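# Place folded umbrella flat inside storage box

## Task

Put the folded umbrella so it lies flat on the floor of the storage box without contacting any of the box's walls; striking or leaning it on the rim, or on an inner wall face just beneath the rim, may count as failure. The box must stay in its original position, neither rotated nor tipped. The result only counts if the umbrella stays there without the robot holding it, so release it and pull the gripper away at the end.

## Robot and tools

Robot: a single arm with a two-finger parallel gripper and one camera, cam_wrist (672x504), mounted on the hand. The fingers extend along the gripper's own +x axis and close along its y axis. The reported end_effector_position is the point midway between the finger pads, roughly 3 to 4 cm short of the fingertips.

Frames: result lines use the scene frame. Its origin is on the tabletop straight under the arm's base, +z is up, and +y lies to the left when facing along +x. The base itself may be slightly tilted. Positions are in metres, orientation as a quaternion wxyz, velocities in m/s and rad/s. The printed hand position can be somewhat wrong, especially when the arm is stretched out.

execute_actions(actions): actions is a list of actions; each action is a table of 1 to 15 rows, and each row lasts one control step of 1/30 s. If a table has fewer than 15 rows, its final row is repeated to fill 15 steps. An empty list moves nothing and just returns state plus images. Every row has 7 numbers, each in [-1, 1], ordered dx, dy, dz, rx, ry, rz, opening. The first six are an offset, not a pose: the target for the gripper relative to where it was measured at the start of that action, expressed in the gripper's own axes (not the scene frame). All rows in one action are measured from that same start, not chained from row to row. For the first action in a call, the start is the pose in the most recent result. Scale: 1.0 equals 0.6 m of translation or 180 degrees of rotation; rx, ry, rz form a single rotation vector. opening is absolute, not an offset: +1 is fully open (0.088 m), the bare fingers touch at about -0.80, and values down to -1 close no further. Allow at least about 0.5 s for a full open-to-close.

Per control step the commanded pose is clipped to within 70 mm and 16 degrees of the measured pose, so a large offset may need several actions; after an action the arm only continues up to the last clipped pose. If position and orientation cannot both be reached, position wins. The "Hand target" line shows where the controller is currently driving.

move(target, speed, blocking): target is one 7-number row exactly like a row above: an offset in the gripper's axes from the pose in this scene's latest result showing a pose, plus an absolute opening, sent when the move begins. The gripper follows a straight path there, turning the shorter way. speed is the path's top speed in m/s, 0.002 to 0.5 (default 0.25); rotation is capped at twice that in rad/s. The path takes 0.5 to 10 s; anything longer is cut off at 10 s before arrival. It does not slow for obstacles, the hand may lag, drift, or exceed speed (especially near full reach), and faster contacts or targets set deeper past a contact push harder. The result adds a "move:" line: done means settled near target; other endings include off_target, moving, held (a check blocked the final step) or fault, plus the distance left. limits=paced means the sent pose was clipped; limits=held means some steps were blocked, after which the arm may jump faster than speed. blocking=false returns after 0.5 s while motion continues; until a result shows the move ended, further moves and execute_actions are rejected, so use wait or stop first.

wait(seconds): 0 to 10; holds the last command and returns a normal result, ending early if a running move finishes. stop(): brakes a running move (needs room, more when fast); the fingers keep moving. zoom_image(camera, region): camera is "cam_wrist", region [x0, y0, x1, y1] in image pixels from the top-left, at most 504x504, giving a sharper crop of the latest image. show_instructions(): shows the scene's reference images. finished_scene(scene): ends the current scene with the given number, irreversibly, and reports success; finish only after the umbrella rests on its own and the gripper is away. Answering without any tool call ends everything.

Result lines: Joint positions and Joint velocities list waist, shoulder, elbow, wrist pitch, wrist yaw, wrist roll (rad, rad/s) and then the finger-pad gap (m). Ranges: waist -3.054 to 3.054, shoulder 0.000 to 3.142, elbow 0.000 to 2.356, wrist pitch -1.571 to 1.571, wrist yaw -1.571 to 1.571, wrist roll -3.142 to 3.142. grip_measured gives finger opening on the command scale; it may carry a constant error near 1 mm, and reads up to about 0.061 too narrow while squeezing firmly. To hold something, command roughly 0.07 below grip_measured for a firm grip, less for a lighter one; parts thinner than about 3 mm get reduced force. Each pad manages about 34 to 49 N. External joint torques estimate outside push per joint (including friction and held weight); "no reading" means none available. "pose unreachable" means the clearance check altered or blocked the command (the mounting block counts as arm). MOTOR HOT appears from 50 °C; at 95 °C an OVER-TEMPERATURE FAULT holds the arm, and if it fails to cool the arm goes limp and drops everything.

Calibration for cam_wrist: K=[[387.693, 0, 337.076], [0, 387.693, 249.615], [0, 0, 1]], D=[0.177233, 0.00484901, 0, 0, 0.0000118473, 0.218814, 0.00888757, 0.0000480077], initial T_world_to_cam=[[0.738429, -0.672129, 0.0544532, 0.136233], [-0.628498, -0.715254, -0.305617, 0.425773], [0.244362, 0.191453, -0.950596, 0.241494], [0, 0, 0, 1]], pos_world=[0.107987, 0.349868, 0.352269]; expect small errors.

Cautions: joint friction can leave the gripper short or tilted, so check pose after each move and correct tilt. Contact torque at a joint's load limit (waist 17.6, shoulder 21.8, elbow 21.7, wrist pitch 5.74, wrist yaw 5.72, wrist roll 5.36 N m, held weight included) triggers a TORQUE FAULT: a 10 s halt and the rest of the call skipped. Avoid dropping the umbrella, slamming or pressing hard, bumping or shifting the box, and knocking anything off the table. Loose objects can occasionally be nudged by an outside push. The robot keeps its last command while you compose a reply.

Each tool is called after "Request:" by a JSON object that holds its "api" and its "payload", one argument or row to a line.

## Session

Request:
{"api": "execute_actions", "payload": {
  "actions": []
}}

Request:
{"api": "show_instructions", "payload": {

}}

Scene clock: 0.00 s.
end_effector_position=(+0.3509, +0.2967, +0.1803) grip_measured=+0.829 end_effector_quat_wxyz=(+0.614, -0.417, +0.240, +0.626) end_effector_velocity=(+0.002, -0.001, -0.002) end_effector_angular_velocity=(-0.005, -0.010, +0.001)
Joint positions: [ 0.463  1.91   1.358 -0.5   -0.5   -1.108  0.08 ]
Joint velocities: [-0.002  0.002 -0.002  0.007  0.007 -0.007 -0.   ]
Joint torques (N m, as the arm reports them, + toward a larger angle): no reading
External joint torques (N m, as the arm's controller estimates them; a push from outside toward a larger angle lowers the number): no reading
Motor temperatures (°C, as the motors report them): [26 28 27 26 25 24]
Heat: hottest shoulder 28 °C (+0.0 °C/min).
Hand target: +0.351, +0.297, +0.180; +0.614, -0.417, +0.240, +0.626
camera_calibration (this result's frames):
cam_wrist: T_world_to_cam=[[0.96647, 0.0527583, 0.2513, -0.399133], [0.115405, -0.9635, -0.241556, 0.318735], [0.229383, 0.262458, -0.937283, 0.0880549], [0, 0, 0, 1]] pos_world=[0.328769, 0.305048, 0.259827]

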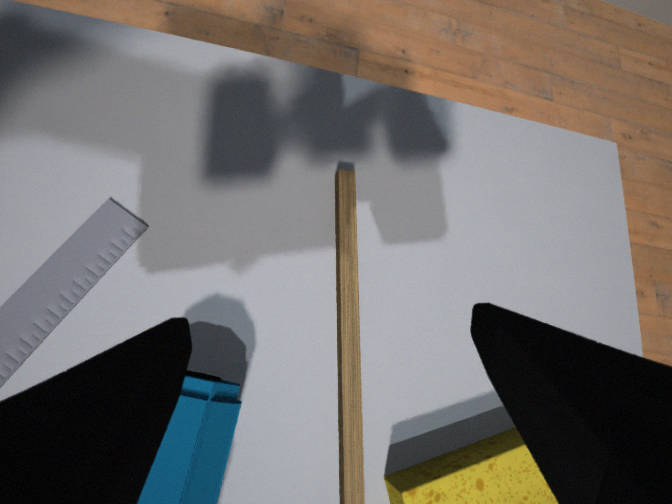

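Reference images for this scene: manual page 1, manual page 2, manual page 3, manual page 4.

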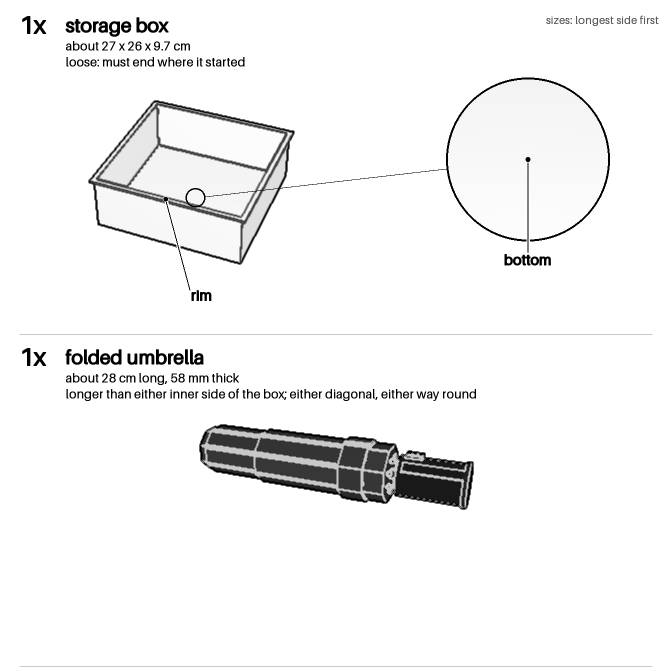

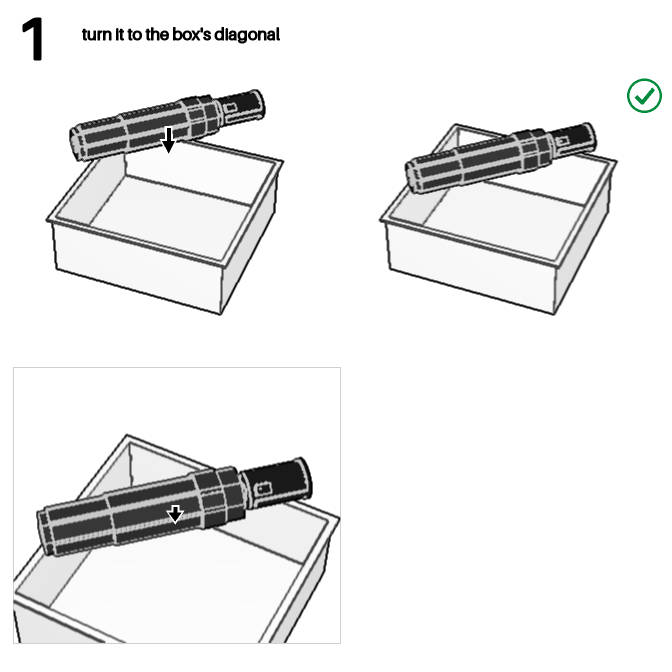

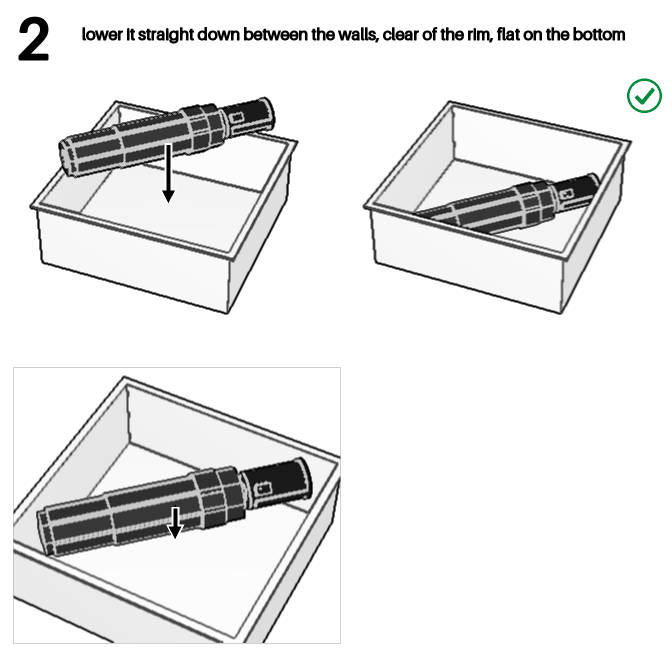

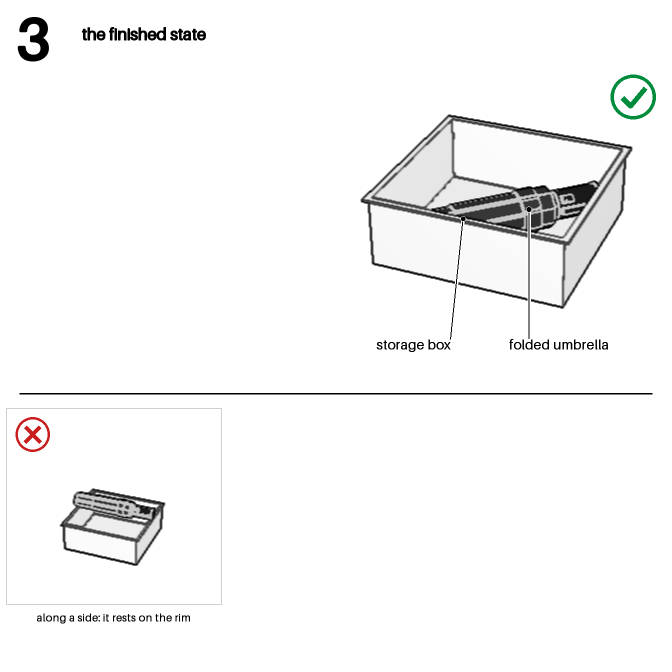

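Request:
{"api": "move", "payload": {
  "target": [-0.575,0.173,-0.185,0.508,0.113,-0.199,1],
  "speed": 0.3
}}

Scene clock: 12.03 s.
end_effector_position=(+0.2390, -0.0028, +0.3745) grip_measured=+0.989 end_effector_quat_wxyz=(+0.818, +0.002, +0.576, +0.006) end_effector_velocity=(-0.001, -0.001, -0.000) end_effector_angular_velocity=(-0.008, +0.008, +0.001)
Joint positions: [-0.288  1.224  1.464 -1.455 -0.169 -0.178  0.087]
Joint velocities: [-0.002  0.002  0.002 -0.007  0.007 -0.007  0.   ]
Joint torques (N m, as the arm reports them, + toward a larger angle): [-0.51 -2.53  7.44  0.6   0.03  0.09]
External joint torques (N m, as the arm's controller estimates them; a push from outside toward a larger angle lowers the number): [-0.2   0.64  1.83 -0.29  0.1   0.09]
Motor temperatures (°C, as the motors report them): [26 31 28 27 25 24]
Heat: hottest shoulder 31 °C (+15.0 °C/min).
Hand target: +0.241, -0.004, +0.377; +0.819, +0.003, +0.574, +0.003
Off the commanded pose: 0.006 m, 1 deg.
move: done
camera_calibration (this result's frames):
cam_wrist: T_world_to_cam=[[-0.0586933, -0.997105, 0.0483403, -0.0058604], [-0.998257, 0.0589197, 0.00327065, 0.267334], [-0.00610938, -0.0480641, -0.998826, 0.452807], [0, 0, 0, 1]] pos_world=[0.269291, 0.000169125, 0.451684]

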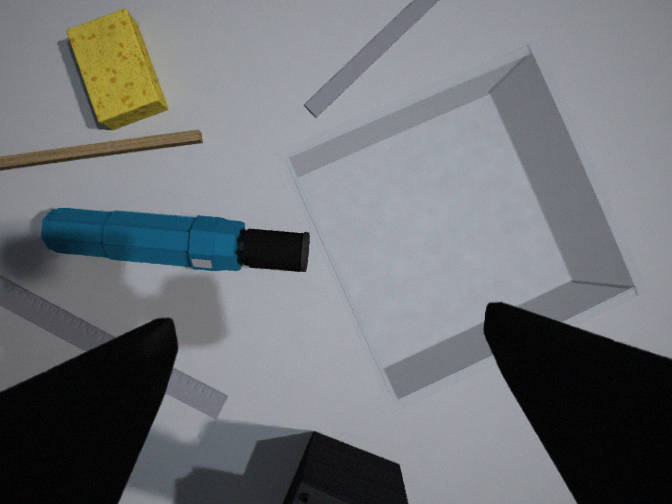

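Request:
{"api": "move", "payload": {
  "target": [0.428,0.255,-0.071,-0.445,0.092,0.075,1],
  "speed": 0.3
}}

Scene clock: 28.93 s.
end_effector_position=(+0.2827, +0.1500, +0.1231) grip_measured=+0.989 end_effector_quat_wxyz=(+0.537, -0.461, +0.537, +0.458) end_effector_velocity=(-0.003, -0.002, -0.003) end_effector_angular_velocity=(-0.014, +0.012, +0.009)
Joint positions: [ 0.388  1.792  1.084 -0.791 -0.053 -0.954  0.087]
Joint velocities: [ 0.002  0.007 -0.002 -0.007  0.007 -0.007  0.   ]
Joint torques (N m, as the arm reports them, + toward a larger angle): [-0.09 -5.91  6.29  0.26  0.05 -0.02]
External joint torques (N m, as the arm's controller estimates them; a push from outside toward a larger angle lowers the number): [ 0.32  1.12  1.39 -0.05  0.1  -0.02]
Motor temperatures (°C, as the motors report them): [26 30 29 27 25 24]
Heat: hottest shoulder 30 °C (+4.1 °C/min).
Hand target: +0.285, +0.152, +0.122; +0.536, -0.464, +0.536, +0.459
Off the commanded pose: 0.005 m, 0 deg.
move: done
camera_calibration (this result's frames):
cam_wrist: T_world_to_cam=[[0.97723, -0.195904, 0.0815047, -0.255907], [-0.212044, -0.91555, 0.341768, 0.185003], [0.00766794, -0.351268, -0.936243, 0.24319], [0, 0, 0, 1]] pos_world=[0.287444, 0.204671, 0.185314]

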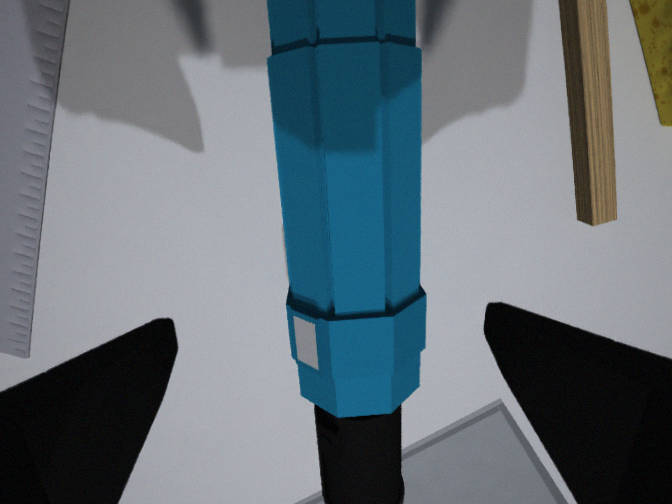

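Request:
{"api": "move", "payload": {
  "target": [0.13,-0.01,0.01,0,0,0,1],
  "speed": 0.08
}}

Request:
{"api": "move", "payload": {
  "target": [0,0,0,0,0,0,0]
}}

Request:
{"api": "move", "payload": {
  "target": [-0.25,0,0,0,0,0,0],
  "speed": 0.15
}}

Scene clock: 35.97 s.
end_effector_position=(+0.2948, +0.1572, +0.0515) grip_measured=+0.989 end_effector_quat_wxyz=(+0.544, -0.463, +0.530, +0.457) end_effector_velocity=(+0.002, -0.003, -0.001) end_effector_angular_velocity=(-0.006, -0.006, +0.000)
Joint positions: [ 0.403  1.996  1.031 -0.514 -0.053 -0.938  0.087]
Joint velocities: [-0.007  0.002 -0.002  0.007  0.007 -0.007  0.   ]
Joint torques (N m, as the arm reports them, + toward a larger angle): [-0.12 -6.4   3.16  0.31  0.    0.08]
External joint torques (N m, as the arm's controller estimates them; a push from outside toward a larger angle lowers the number): [ 0.39  1.28 -0.97 -0.03  0.04  0.08]
Motor temperatures (°C, as the motors report them): [26 30 29 27 25 24]
Heat: hottest shoulder 30 °C (+3.3 °C/min).
Hand target: +0.290, +0.155, +0.046; +0.537, -0.462, +0.537, +0.458
Off the commanded pose: 0.009 m, 1 deg.
move: off_target
camera_calibration (this result's frames):
cam_wrist: T_world_to_cam=[[0.975785, -0.196449, 0.0961864, -0.260798], [-0.217435, -0.918998, 0.328884, 0.221422], [0.0237863, -0.341834, -0.939459, 0.1725], [0, 0, 0, 1]] pos_world=[0.298525, 0.211219, 0.11432]

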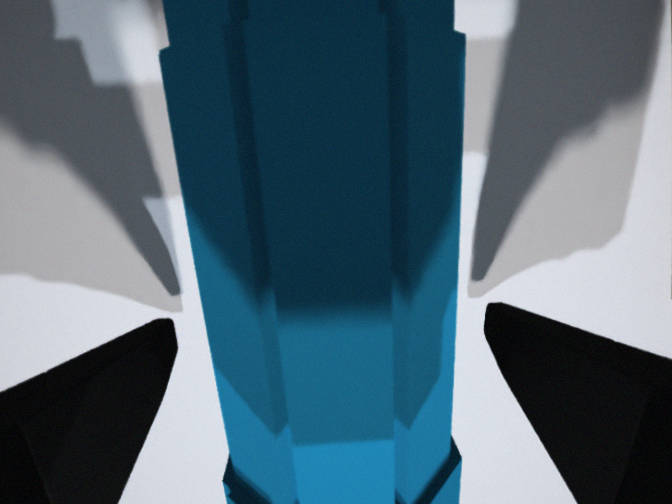

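Scene clock: 36.53 s.
end_effector_position=(+0.2948, +0.1572, +0.0515) grip_measured=+0.054 end_effector_quat_wxyz=(+0.544, -0.463, +0.530, +0.457) end_effector_velocity=(-0.003, +0.001, +0.000) end_effector_angular_velocity=(+0.016, +0.016, +0.005)
Joint positions: [ 0.403  1.996  1.031 -0.514 -0.053 -0.938  0.042]
Joint velocities: [-0.002 -0.002 -0.002 -0.007 -0.022 -0.007  0.   ]
Joint torques (N m, as the arm reports them, + toward a larger angle): [-0.39 -7.9   4.24  0.16 -0.05  0.02]
External joint torques (N m, as the arm's controller estimates them; a push from outside toward a larger angle lowers the number): [ 0.06 -0.21  0.09 -0.18  0.    0.02]
Motor temperatures (°C, as the motors report them): [26 30 29 27 25 24]
Heat: hottest shoulder 30 °C (+3.3 °C/min).
Hand target: +0.295, +0.157, +0.052; +0.544, -0.463, +0.530, +0.457
Off the commanded pose: 0.000 m, 0 deg.
move: done
camera_calibration (this result's frames):
cam_wrist: T_world_to_cam=[[0.975813, -0.196453, 0.0958906, -0.260726], [-0.217344, -0.918936, 0.329118, 0.221323], [0.023461, -0.341999, -0.939407, 0.172606], [0, 0, 0, 1]] pos_world=[0.298473, 0.211192, 0.114308]

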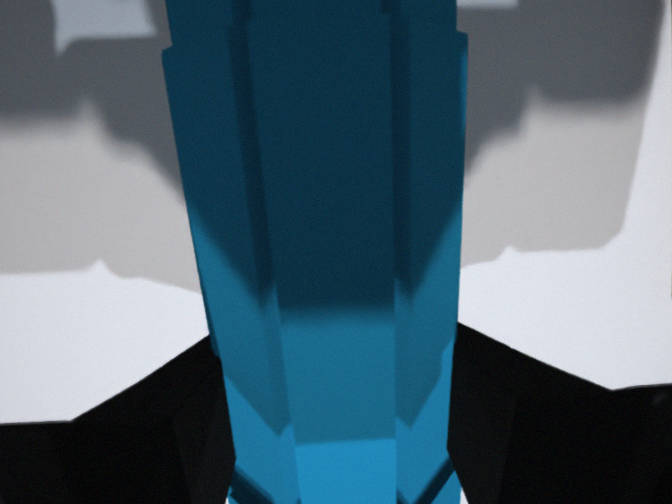

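Scene clock: 38.00 s.
end_effector_position=(+0.2862, +0.1529, +0.1903) grip_measured=+0.054 end_effector_quat_wxyz=(+0.532, -0.460, +0.543, +0.459) end_effector_velocity=(-0.004, -0.001, +0.001) end_effector_angular_velocity=(-0.001, +0.018, +0.004)
Joint positions: [ 0.379  1.719  1.28  -1.077 -0.053 -0.964  0.042]
Joint velocities: [-0.002 -0.002  0.002 -0.022 -0.007 -0.007 -0.   ]
Joint torques (N m, as the arm reports them, + toward a larger angle): [-0.74 -9.56  7.99 -0.09 -0.12 -0.06]
External joint torques (N m, as the arm's controller estimates them; a push from outside toward a larger angle lowers the number): [-0.29 -2.57  2.62 -0.33 -0.08 -0.06]
Motor temperatures (°C, as the motors report them): [26 31 29 27 25 24]
Heat: hottest shoulder 31 °C (+4.7 °C/min).
Hand target: +0.291, +0.155, +0.201; +0.544, -0.463, +0.530, +0.457
Off the commanded pose: 0.013 m, 2 deg.
move: off_target
camera_calibration (this result's frames):
cam_wrist: T_world_to_cam=[[0.978275, -0.195498, 0.0689786, -0.262222], [-0.207229, -0.912845, 0.35181, 0.161666], [-0.00581159, -0.358462, -0.933526, 0.311532], [0, 0, 0, 1]] pos_world=[0.291838, 0.207984, 0.252035]

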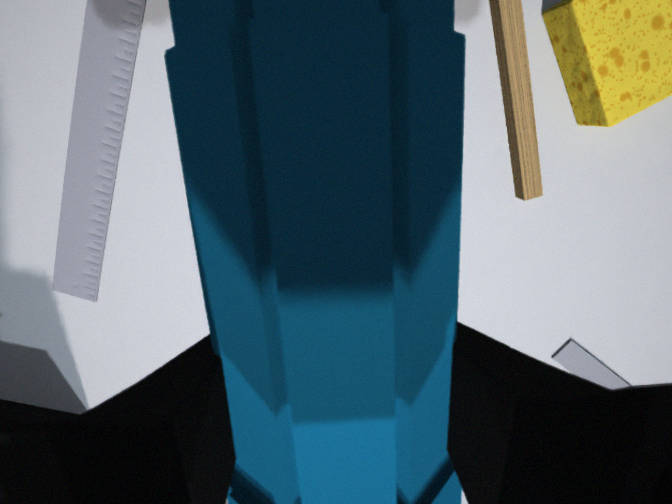

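Request:
{"api": "move", "payload": {
  "target": [-0.02,-0.081,-0.478,0.095,0,0,-0.02],
  "speed": 0.15
}}

Scene clock: 46.10 s.
end_effector_position=(+0.2853, -0.1324, +0.1991) grip_measured=+0.054 end_effector_quat_wxyz=(+0.592, -0.368, +0.608, +0.381) end_effector_velocity=(-0.001, +0.001, +0.002) end_effector_angular_velocity=(+0.013, +0.007, +0.018)
Joint positions: [-0.568  1.789  1.302 -1.118 -0.079 -1.615  0.042]
Joint velocities: [-0.002  0.002  0.012 -0.022 -0.007 -0.022 -0.   ]
Joint torques (N m, as the arm reports them, + toward a larger angle): [-0.89 -6.46  7.96 -0.12 -0.19 -0.03]
External joint torques (N m, as the arm's controller estimates them; a push from outside toward a larger angle lowers the number): [-0.19  0.52  2.58 -0.31 -0.14 -0.02]
Motor temperatures (°C, as the motors report them): [26 32 30 27 25 24]
Heat: hottest shoulder 32 °C (+5.2 °C/min).
Hand target: +0.290, -0.135, +0.203; +0.595, -0.372, +0.604, +0.378
Off the commanded pose: 0.010 m, 1 deg.
move: off_target
camera_calibration (this result's frames):
cam_wrist: T_world_to_cam=[[0.877908, -0.476062, 0.0514082, -0.322742], [-0.462226, -0.814541, 0.350529, -0.016023], [-0.125, -0.331495, -0.93514, 0.25531], [0, 0, 0, 1]] pos_world=[0.307845, -0.0820624, 0.260958]

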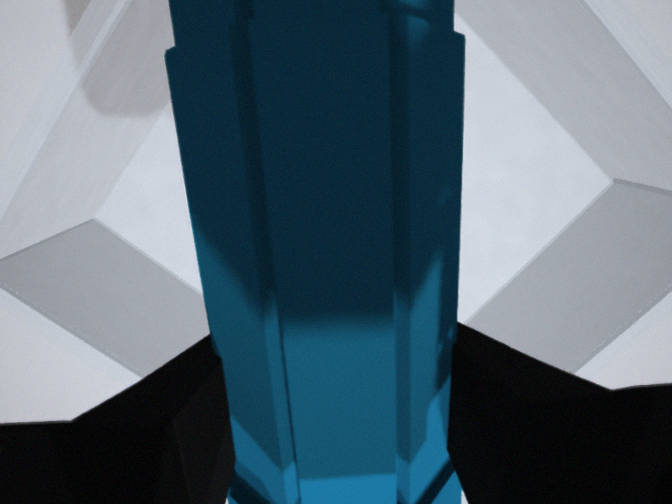

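Request:
{"api": "move", "payload": {
  "target": [0.064,-0.021,-0.005,0,-0.004,-0.0086,-0.02],
  "speed": 0.05
}}

Scene clock: 56.73 s.
end_effector_position=(+0.2962, -0.1405, +0.1631) grip_measured=+0.054 end_effector_quat_wxyz=(+0.600, -0.378, +0.599, +0.373) end_effector_velocity=(-0.000, +0.000, -0.001) end_effector_angular_velocity=(+0.005, -0.006, +0.005)
Joint positions: [-0.568  1.852  1.232 -0.951 -0.088 -1.616  0.042]
Joint velocities: [-0.002 -0.002 -0.007  0.007 -0.007 -0.007  0.   ]
Joint torques (N m, as the arm reports them, + toward a larger angle): [-0.97 -7.07  4.72  0.19 -0.17  0.  ]
External joint torques (N m, as the arm's controller estimates them; a push from outside toward a larger angle lowers the number): [-0.24  0.2  -0.52 -0.07 -0.12  0.  ]
Motor temperatures (°C, as the motors report them): [26 32 31 27 25 24]
Heat: hottest shoulder 32 °C (+4.2 °C/min).
Hand target: +0.294, -0.140, +0.160; +0.600, -0.374, +0.599, +0.375
Off the commanded pose: 0.003 m, 1 deg.
move: done
camera_calibration (this result's frames):
cam_wrist: T_world_to_cam=[[0.877362, -0.472213, 0.0851543, -0.339091], [-0.470959, -0.813507, 0.341181, -0.000706395], [-0.0918364, -0.339443, -0.936133, 0.20963], [0, 0, 0, 1]] pos_world=[0.316425, -0.0895405, 0.225357]

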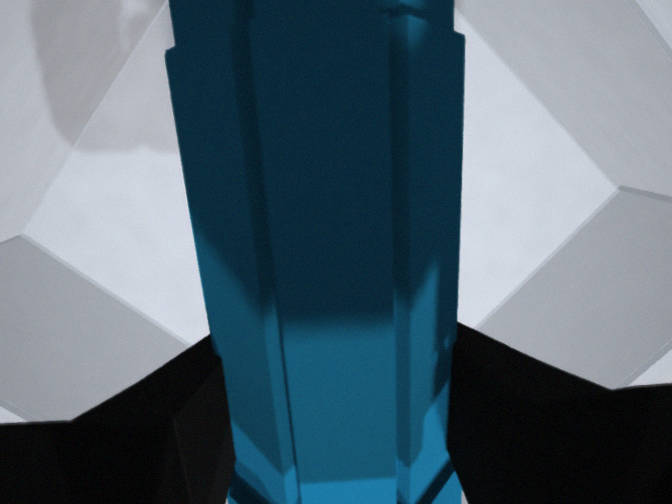

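Request:
{"api": "move", "payload": {
  "target": [0.17,0.001,0.002,0,0,0,-0.02],
  "speed": 0.04
}}

Scene clock: 64.27 s.
end_effector_position=(+0.2995, -0.1411, +0.0643) grip_measured=+0.054 end_effector_quat_wxyz=(+0.601, -0.381, +0.597, +0.370) end_effector_velocity=(-0.002, +0.003, -0.001) end_effector_angular_velocity=(+0.012, +0.008, +0.009)
Joint positions: [-0.538  2.057  1.068 -0.57  -0.088 -1.585  0.042]
Joint velocities: [ 0.002  0.002 -0.002 -0.007 -0.007 -0.007  0.   ]
Joint torques (N m, as the arm reports them, + toward a larger angle): [-0.52 -7.32  3.8   0.19 -0.04  0.12]
External joint torques (N m, as the arm's controller estimates them; a push from outside toward a larger angle lowers the number): [ 0.2   0.3  -0.38 -0.08  0.02  0.12]
Motor temperatures (°C, as the motors report them): [26 33 30 27 25 24]
Heat: hottest shoulder 33 °C (+3.0 °C/min).
Hand target: +0.298, -0.140, +0.062; +0.600, -0.378, +0.599, +0.373
Off the commanded pose: 0.004 m, 1 deg.
move: done
camera_calibration (this result's frames):
cam_wrist: T_world_to_cam=[[0.877096, -0.471064, 0.0938166, -0.334205], [-0.472873, -0.812622, 0.34064, 0.0348918], [-0.0842258, -0.343137, -0.935501, 0.11435], [0, 0, 0, 1]] pos_world=[0.319261, -0.0898407, 0.126443]

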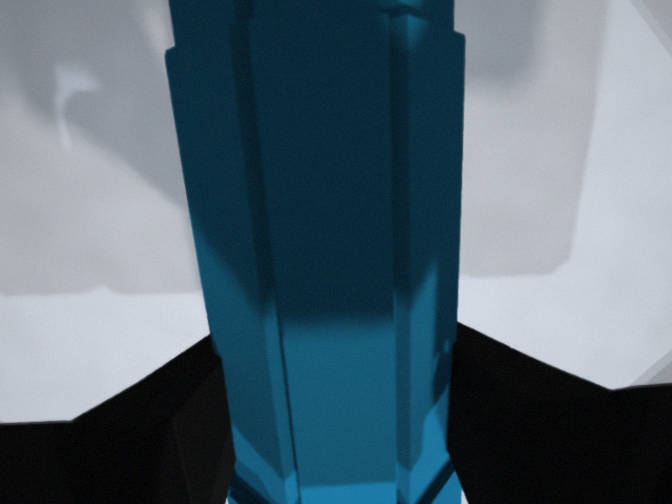

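Request:
{"api": "move", "payload": {
  "target": [0.02,0.013,0,0,0,0,-0.02],
  "speed": 0.015
}}

Request:
{"api": "move", "payload": {
  "target": [0,0,0,0,0,0,1]
}}

Request:
{"api": "move", "payload": {
  "target": [-0.42,0,-0.06,0,-0.1,0,1],
  "speed": 0.2
}}

Scene clock: 70.97 s.
end_effector_position=(+0.2960, -0.1398, +0.0562) grip_measured=+0.054 end_effector_quat_wxyz=(+0.603, -0.385, +0.594, +0.367) end_effector_velocity=(-0.007, +0.003, -0.001) end_effector_angular_velocity=(+0.005, +0.027, +0.007)
Joint positions: [-0.537  2.06   1.03  -0.515 -0.088 -1.585  0.042]
Joint velocities: [ 0.002 -0.002 -0.007 -0.022  0.007 -0.007 -0.   ]
Joint torques (N m, as the arm reports them, + toward a larger angle): [-0.49 -6.89  3.25  0.38 -0.05  0.12]
External joint torques (N m, as the arm's controller estimates them; a push from outside toward a larger angle lowers the number): [ 0.24  0.64 -0.79  0.09  0.01  0.12]
Motor temperatures (°C, as the motors report them): [26 33 30 27 25 24]
Heat: hottest shoulder 33 °C (+2.0 °C/min).
Hand target: +0.293, -0.138, +0.052; +0.601, -0.381, +0.597, +0.371
Off the commanded pose: 0.006 m, 1 deg.
move: done
camera_calibration (this result's frames):
cam_wrist: T_world_to_cam=[[0.876678, -0.46912, 0.106595, -0.330103], [-0.475515, -0.8114, 0.339876, 0.0379749], [-0.0729514, -0.348649, -0.93441, 0.102731], [0, 0, 0, 1]] pos_world=[0.314946, -0.0882281, 0.118273]

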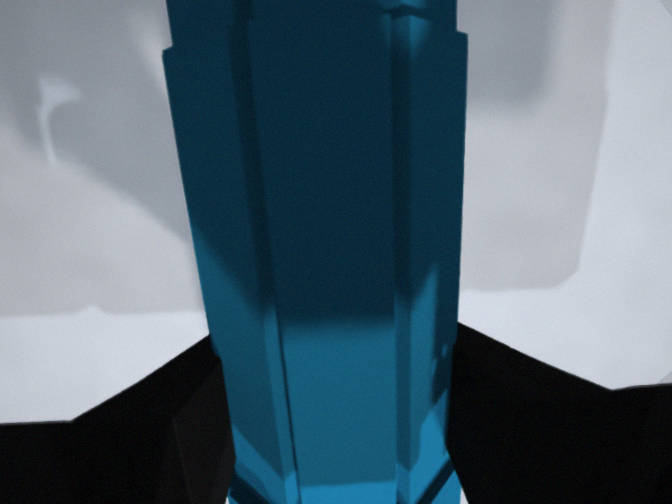

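Scene clock: 71.63 s.
end_effector_position=(+0.2960, -0.1398, +0.0562) grip_measured=+0.988 end_effector_quat_wxyz=(+0.603, -0.385, +0.594, +0.367) end_effector_velocity=(-0.005, +0.001, +0.000) end_effector_angular_velocity=(+0.016, +0.016, -0.002)
Joint positions: [-0.537  2.06   1.03  -0.515 -0.088 -1.585  0.087]
Joint velocities: [-0.007 -0.002 -0.002 -0.022 -0.007 -0.007  0.   ]
Joint torques (N m, as the arm reports them, + toward a larger angle): [-0.7  -7.88  4.25  0.11 -0.05  0.01]
External joint torques (N m, as the arm's controller estimates them; a push from outside toward a larger angle lowers the number): [ 0.1  -0.32  0.15 -0.2   0.    0.01]
Motor temperatures (°C, as the motors report them): [26 33 30 27 25 24]
Heat: hottest shoulder 33 °C (+2.0 °C/min).
Hand target: +0.296, -0.140, +0.056; +0.603, -0.385, +0.594, +0.367
Off the commanded pose: 0.000 m, 0 deg.
move: done
camera_calibration (this result's frames):
cam_wrist: T_world_to_cam=[[0.876678, -0.46912, 0.106595, -0.330103], [-0.475515, -0.8114, 0.339876, 0.0379749], [-0.0729514, -0.348649, -0.93441, 0.102731], [0, 0, 0, 1]] pos_world=[0.314946, -0.0882281, 0.118273]

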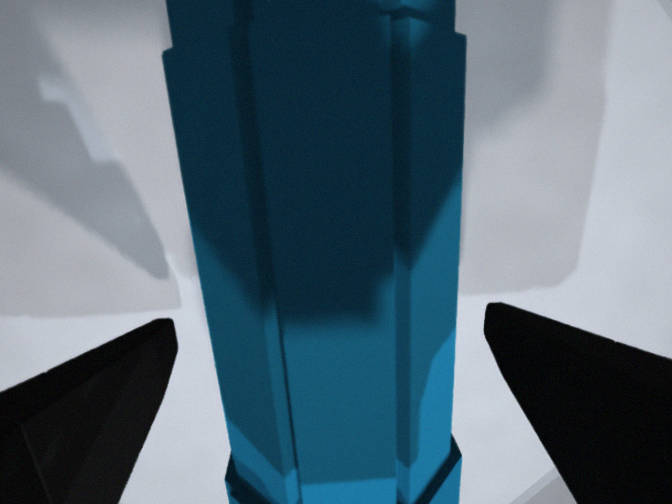

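Scene clock: 73.47 s.
end_effector_position=(+0.2712, -0.1658, +0.3071) grip_measured=+0.989 end_effector_quat_wxyz=(+0.689, -0.325, +0.492, +0.422) end_effector_velocity=(+0.004, +0.000, +0.006) end_effector_angular_velocity=(+0.008, -0.022, -0.010)
Joint positions: [-0.852  1.83   1.724 -1.572 -0.388 -1.928  0.087]
Joint velocities: [-0.002  0.002  0.022 -0.007 -0.022  0.007 -0.   ]
Joint torques (N m, as the arm reports them, + toward a larger angle): [-0.9  -6.26  7.06 -0.28 -0.26 -0.02]
External joint torques (N m, as the arm's controller estimates them; a push from outside toward a larger angle lowers the number): [-0.26  0.75  1.73 -0.4   0.   -0.03]
Motor temperatures (°C, as the motors report them): [26 33 30 27 25 24]
Heat: hottest shoulder 33 °C (+2.0 °C/min).
Hand target: +0.273, -0.168, +0.307; +0.690, -0.324, +0.491, +0.421
Off the commanded pose: 0.004 m, 0 deg.
joint sent to its limit — the command would take joint 4 (wrist pitch) past its lower limit, so that joint was sent only as far as its limit.
move: done
camera_calibration (this result's frames):
cam_wrist: T_world_to_cam=[[0.867291, -0.488893, 0.0937583, -0.344106], [-0.49358, -0.869023, 0.0343244, 0.00901587], [0.0646972, -0.0760465, -0.995003, 0.352753], [0, 0, 0, 1]] pos_world=[0.280068, -0.13357, 0.382944]

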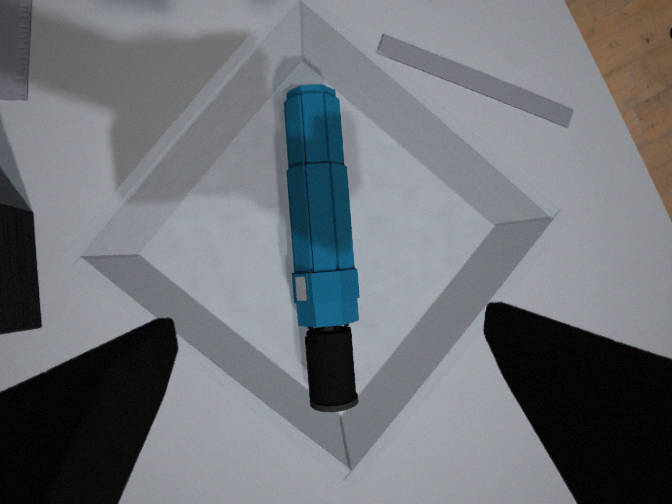

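Request:
{"api": "move", "payload": {
  "target": [0.347,0,-0.051,0,0.099,0.01,1],
  "speed": 0.2
}}

Request:
{"api": "move", "payload": {
  "target": [0.088,0.003,0,0,0,0,1],
  "speed": 0.05
}}

Scene clock: 82.97 s.
end_effector_position=(+0.2968, -0.1409, +0.1062) grip_measured=+0.989 end_effector_quat_wxyz=(+0.601, -0.385, +0.594, +0.370) end_effector_velocity=(+0.002, +0.005, -0.004) end_effector_angular_velocity=(+0.023, -0.003, -0.000)
Joint positions: [-0.553  1.944  1.104 -0.713 -0.089 -1.606  0.087]
Joint velocities: [ 0.007  0.012 -0.002  0.007 -0.022  0.007 -0.   ]
Joint torques (N m, as the arm reports them, + toward a larger angle): [-0.54 -6.35  3.58  0.3   0.01  0.08]
External joint torques (N m, as the arm's controller estimates them; a push from outside toward a larger angle lowers the number): [ 0.11  1.07 -1.21 -0.01  0.08  0.07]
Motor temperatures (°C, as the motors report them): [26 33 30 27 25 24]
Heat: hottest shoulder 33 °C (+3.0 °C/min).
Hand target: +0.293, -0.139, +0.100; +0.597, -0.379, +0.599, +0.375
Off the commanded pose: 0.009 m, 1 deg.
move: off_target
camera_calibration (this result's frames):
cam_wrist: T_world_to_cam=[[0.879442, -0.465289, 0.100435, -0.336265], [-0.469845, -0.81468, 0.339915, 0.0183482], [-0.076336, -0.346125, -0.935078, 0.150539], [0, 0, 0, 1]] pos_world=[0.315838, -0.0894076, 0.168301]

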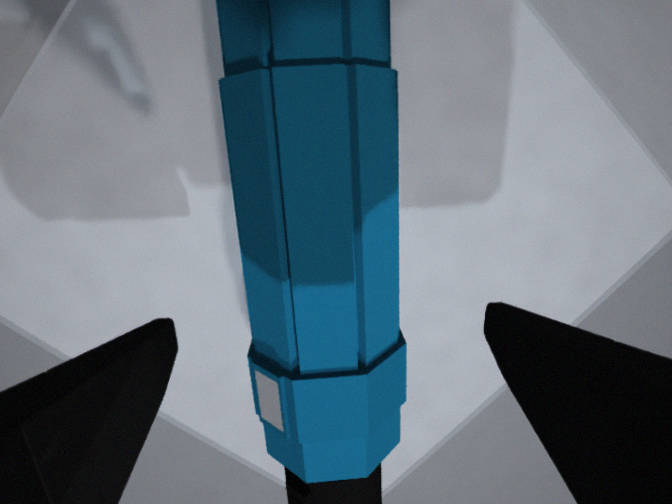

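Scene clock: 84.37 s.
end_effector_position=(+0.3011, -0.1435, +0.0597) grip_measured=+0.989 end_effector_quat_wxyz=(+0.605, -0.391, +0.590, +0.365) end_effector_velocity=(+0.001, +0.000, +0.003) end_effector_angular_velocity=(+0.005, -0.006, +0.005)
Joint positions: [-0.541  2.06   1.048 -0.52  -0.089 -1.594  0.087]
Joint velocities: [-0.002 -0.007  0.002 -0.007 -0.007 -0.007 -0.   ]
Joint torques (N m, as the arm reports them, + toward a larger angle): [-0.43 -6.11  3.19  0.26 -0.03  0.11]
External joint torques (N m, as the arm's controller estimates them; a push from outside toward a larger angle lowers the number): [ 0.33  1.61 -1.02 -0.07  0.03  0.11]
Motor temperatures (°C, as the motors report them): [26 33 30 27 25 24]
Heat: hottest shoulder 33 °C (+3.0 °C/min).
Hand target: +0.297, -0.141, +0.054; +0.601, -0.385, +0.594, +0.370
Off the commanded pose: 0.009 m, 1 deg.
move: off_target
camera_calibration (this result's frames):
cam_wrist: T_world_to_cam=[[0.877966, -0.463303, 0.120528, -0.337045], [-0.475075, -0.812183, 0.338618, 0.0360676], [-0.0589921, -0.354554, -0.933173, 0.100035], [0, 0, 0, 1]] pos_world=[0.31895, -0.0913928, 0.12176]

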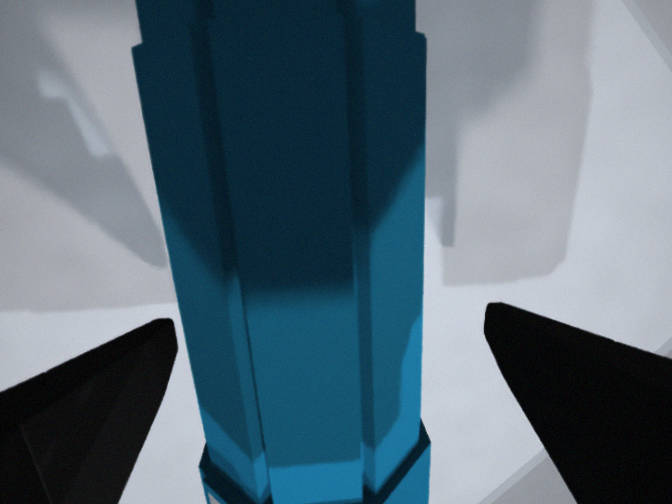

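Request:
{"api": "move", "payload": {
  "target": [0.008,0.017,0,0,0,0.012,1],
  "speed": 0.02
}}

Scene clock: 88.13 s.
end_effector_position=(+0.2975, -0.1417, +0.0591) grip_measured=+0.989 end_effector_quat_wxyz=(+0.602, -0.386, +0.594, +0.369) end_effector_velocity=(-0.002, +0.001, +0.000) end_effector_angular_velocity=(+0.010, +0.003, +0.004)
Joint positions: [-0.541  2.06   1.045 -0.534 -0.089 -1.594  0.087]
Joint velocities: [-0.002 -0.002 -0.002 -0.007 -0.007 -0.007 -0.   ]
Joint torques (N m, as the arm reports them, + toward a larger angle): [-0.58 -6.91  2.97 -0.04 -0.02 -0.06]
External joint torques (N m, as the arm's controller estimates them; a push from outside toward a larger angle lowers the number): [ 0.18  0.75 -1.21 -0.35  0.04 -0.06]
Motor temperatures (°C, as the motors report them): [26 33 30 27 25 24]
Heat: hottest shoulder 33 °C (+3.0 °C/min).
Hand target: +0.292, -0.139, +0.055; +0.598, -0.380, +0.597, +0.376
Off the commanded pose: 0.008 m, 1 deg.
move: done
camera_calibration (this result's frames):
cam_wrist: T_world_to_cam=[[0.879108, -0.465157, 0.10392, -0.332589], [-0.47095, -0.814202, 0.33953, 0.0344396], [-0.0733231, -0.347425, -0.934837, 0.10521], [0, 0, 0, 1]] pos_world=[0.316315, -0.0901126, 0.121223]

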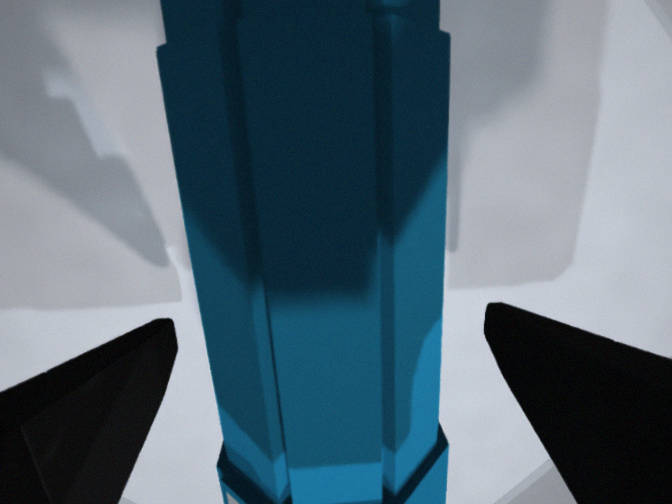

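Request:
{"api": "move", "payload": {
  "target": [0,0,0,0,0,0,-0.02]
}}

Request:
{"api": "move", "payload": {
  "target": [-0.002,0.014,0.014,-0.008,0,0,-0.02],
  "speed": 0.015
}}

Scene clock: 92.07 s.
end_effector_position=(+0.2972, -0.1415, +0.0591) grip_measured=+0.044 end_effector_quat_wxyz=(+0.602, -0.385, +0.594, +0.370) end_effector_velocity=(-0.002, +0.001, +0.000) end_effector_angular_velocity=(+0.009, +0.003, +0.019)
Joint positions: [-0.541  2.06   1.045 -0.535 -0.089 -1.594  0.041]
Joint velocities: [-0.002 -0.002 -0.002 -0.007 -0.007 -0.022 -0.   ]
Joint torques (N m, as the arm reports them, + toward a larger angle): [-0.7  -7.86  4.33  0.23 -0.04  0.02]
External joint torques (N m, as the arm's controller estimates them; a push from outside toward a larger angle lowers the number): [ 0.05 -0.21  0.15 -0.08  0.02  0.02]
Motor temperatures (°C, as the motors report them): [26 33 30 27 25 24]
Heat: hottest shoulder 33 °C (+3.0 °C/min).
Hand target: +0.298, -0.142, +0.059; +0.602, -0.386, +0.594, +0.369
Off the commanded pose: 0.000 m, 0 deg.
move: done
camera_calibration (this result's frames):
cam_wrist: T_world_to_cam=[[0.879183, -0.46535, 0.102409, -0.332218], [-0.470603, -0.81437, 0.339609, 0.034293], [-0.0746382, -0.346772, -0.934975, 0.105723], [0, 0, 0, 1]] pos_world=[0.31611, -0.0900085, 0.121225]

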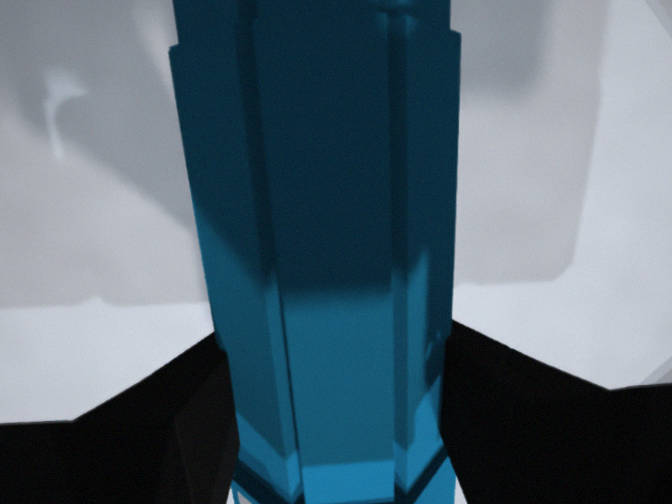

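Scene clock: 93.13 s.
end_effector_position=(+0.2950, -0.1335, +0.0588) grip_measured=+0.044 end_effector_quat_wxyz=(+0.597, -0.392, +0.591, +0.375) end_effector_velocity=(-0.004, +0.007, +0.001) end_effector_angular_velocity=(+0.029, +0.011, +0.008)
Joint positions: [-0.521  2.043  1.018 -0.523 -0.087 -1.594  0.041]
Joint velocities: [ 0.002 -0.007 -0.007 -0.022 -0.022 -0.007 -0.   ]
Joint torques (N m, as the arm reports them, + toward a larger angle): [-0.24 -9.21  2.81  0.16 -0.09  0.01]
External joint torques (N m, as the arm's controller estimates them; a push from outside toward a larger angle lowers the number): [ 0.46 -1.71 -1.29 -0.13 -0.03  0.01]
Motor temperatures (°C, as the motors report them): [26 33 30 27 25 24]
Heat: hottest shoulder 33 °C (+3.0 °C/min).
Hand target: +0.293, -0.130, +0.060; +0.597, -0.393, +0.589, +0.377
Off the commanded pose: 0.004 m, 0 deg.
move: done
camera_calibration (this result's frames):
cam_wrist: T_world_to_cam=[[0.888505, -0.447182, 0.102891, -0.326856], [-0.453775, -0.822959, 0.3418, 0.033683], [-0.0681713, -0.35038, -0.934123, 0.105644], [0, 0, 0, 1]] pos_world=[0.3129, -0.0814289, 0.120803]

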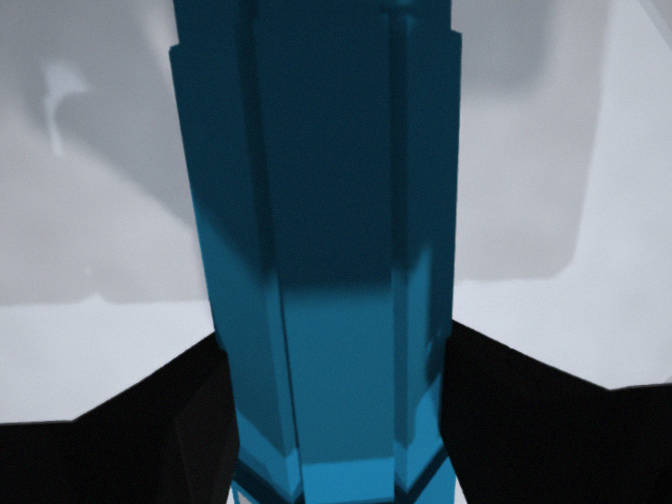

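Request:
{"api": "move", "payload": {
  "target": [0,0,0,0,0,0,1]
}}

Request:
{"api": "move", "payload": {
  "target": [-0.42,0,-0.07,0,-0.1,0,1],
  "speed": 0.2
}}

Scene clock: 96.67 s.
end_effector_position=(+0.2951, -0.1335, +0.0588) grip_measured=+0.988 end_effector_quat_wxyz=(+0.597, -0.392, +0.590, +0.375) end_effector_velocity=(-0.005, +0.003, +0.000) end_effector_angular_velocity=(+0.016, +0.016, -0.012)
Joint positions: [-0.521  2.043  1.018 -0.523 -0.087 -1.594  0.087]
Joint velocities: [-0.002 -0.002 -0.002 -0.022 -0.007  0.007  0.   ]
Joint torques (N m, as the arm reports them, + toward a larger angle): [-0.67 -7.66  4.22  0.09 -0.03  0.02]
External joint torques (N m, as the arm's controller estimates them; a push from outside toward a larger angle lowers the number): [ 0.08 -0.2   0.13 -0.2   0.02  0.01]
Motor temperatures (°C, as the motors report them): [26 34 29 27 25 24]
Heat: hottest shoulder 34 °C (+3.0 °C/min).
Hand target: +0.295, -0.134, +0.059; +0.597, -0.392, +0.591, +0.375
Off the commanded pose: 0.000 m, 0 deg.
move: done
camera_calibration (this result's frames):
cam_wrist: T_world_to_cam=[[0.888485, -0.447135, 0.103269, -0.326949], [-0.453863, -0.822918, 0.34178, 0.0337194], [-0.0678395, -0.350537, -0.934089, 0.105518], [0, 0, 0, 1]] pos_world=[0.312952, -0.081454, 0.120802]

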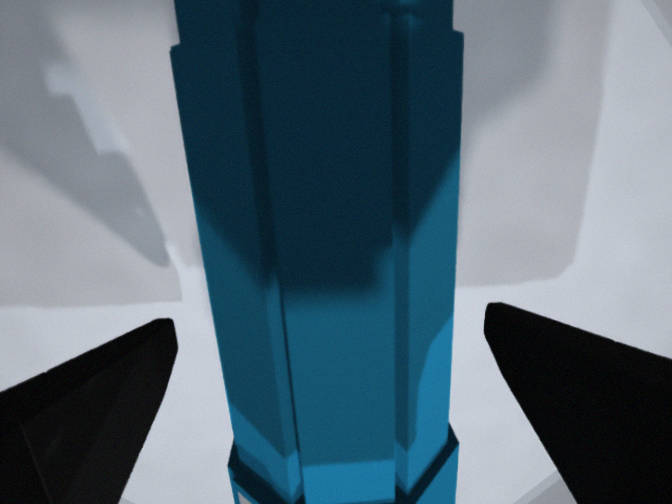

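Scene clock: 98.47 s.
end_effector_position=(+0.2695, -0.1654, +0.3095) grip_measured=+0.989 end_effector_quat_wxyz=(+0.685, -0.336, +0.488, +0.424) end_effector_velocity=(+0.002, -0.001, +0.004) end_effector_angular_velocity=(-0.004, -0.016, +0.019)
Joint positions: [-0.854  1.819  1.72  -1.572 -0.384 -1.949  0.087]
Joint velocities: [-0.002  0.002  0.017 -0.007 -0.007 -0.022 -0.   ]
Joint torques (N m, as the arm reports them, + toward a larger angle): [-0.91 -6.12  6.92 -0.22 -0.27 -0.05]
External joint torques (N m, as the arm's controller estimates them; a push from outside toward a larger angle lowers the number): [-0.2   0.76  1.59 -0.38 -0.02 -0.06]
Motor temperatures (°C, as the motors report them): [26 34 30 27 25 24]
Heat: hottest shoulder 34 °C (+3.0 °C/min).
Hand target: +0.271, -0.168, +0.310; +0.686, -0.335, +0.487, +0.423
Off the commanded pose: 0.004 m, 1 deg.
joint sent to its limit — the command would take joint 4 (wrist pitch) past its lower limit, so that joint was sent only as far as its limit.
move: done
camera_calibration (this result's frames):
cam_wrist: T_world_to_cam=[[0.875565, -0.471058, 0.107197, -0.34612], [-0.477247, -0.877831, 0.0405901, 0.000622568], [0.0749804, -0.0866986, -0.993409, 0.350259], [0, 0, 0, 1]] pos_world=[0.277085, -0.132129, 0.385028]

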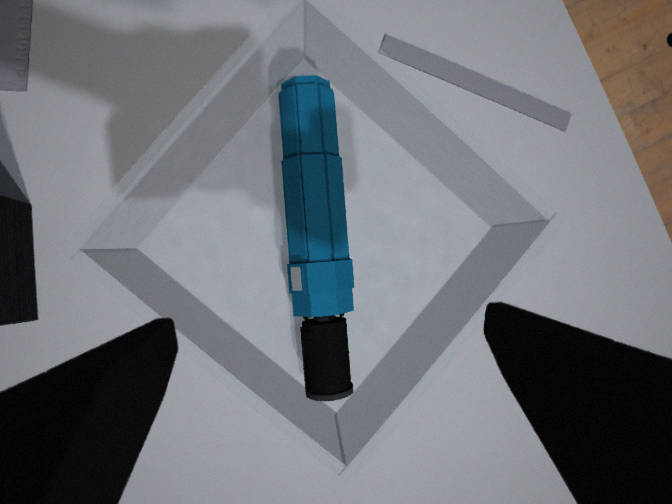

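Request:
{"api": "zoom_image", "payload": {
  "camera": "cam_wrist",
  "region": [270,340,390,430]
}}

Region (270, 340, 390, 430) of cam_wrist's 672x504 image, scaled by 4.200, with more detail than that image has; it fills the top 378 rows of this view, and the rest is white.

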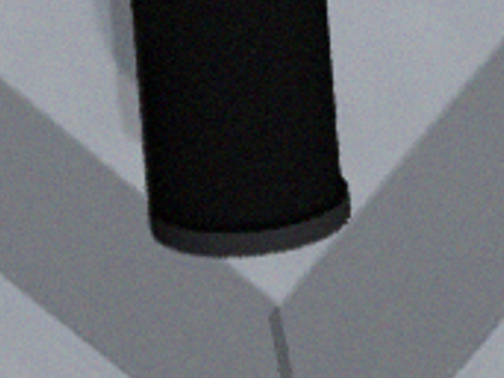

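Request:
{"api": "finished_scene", "payload": {
  "scene": 2
}}

The scene is finished: the task was done.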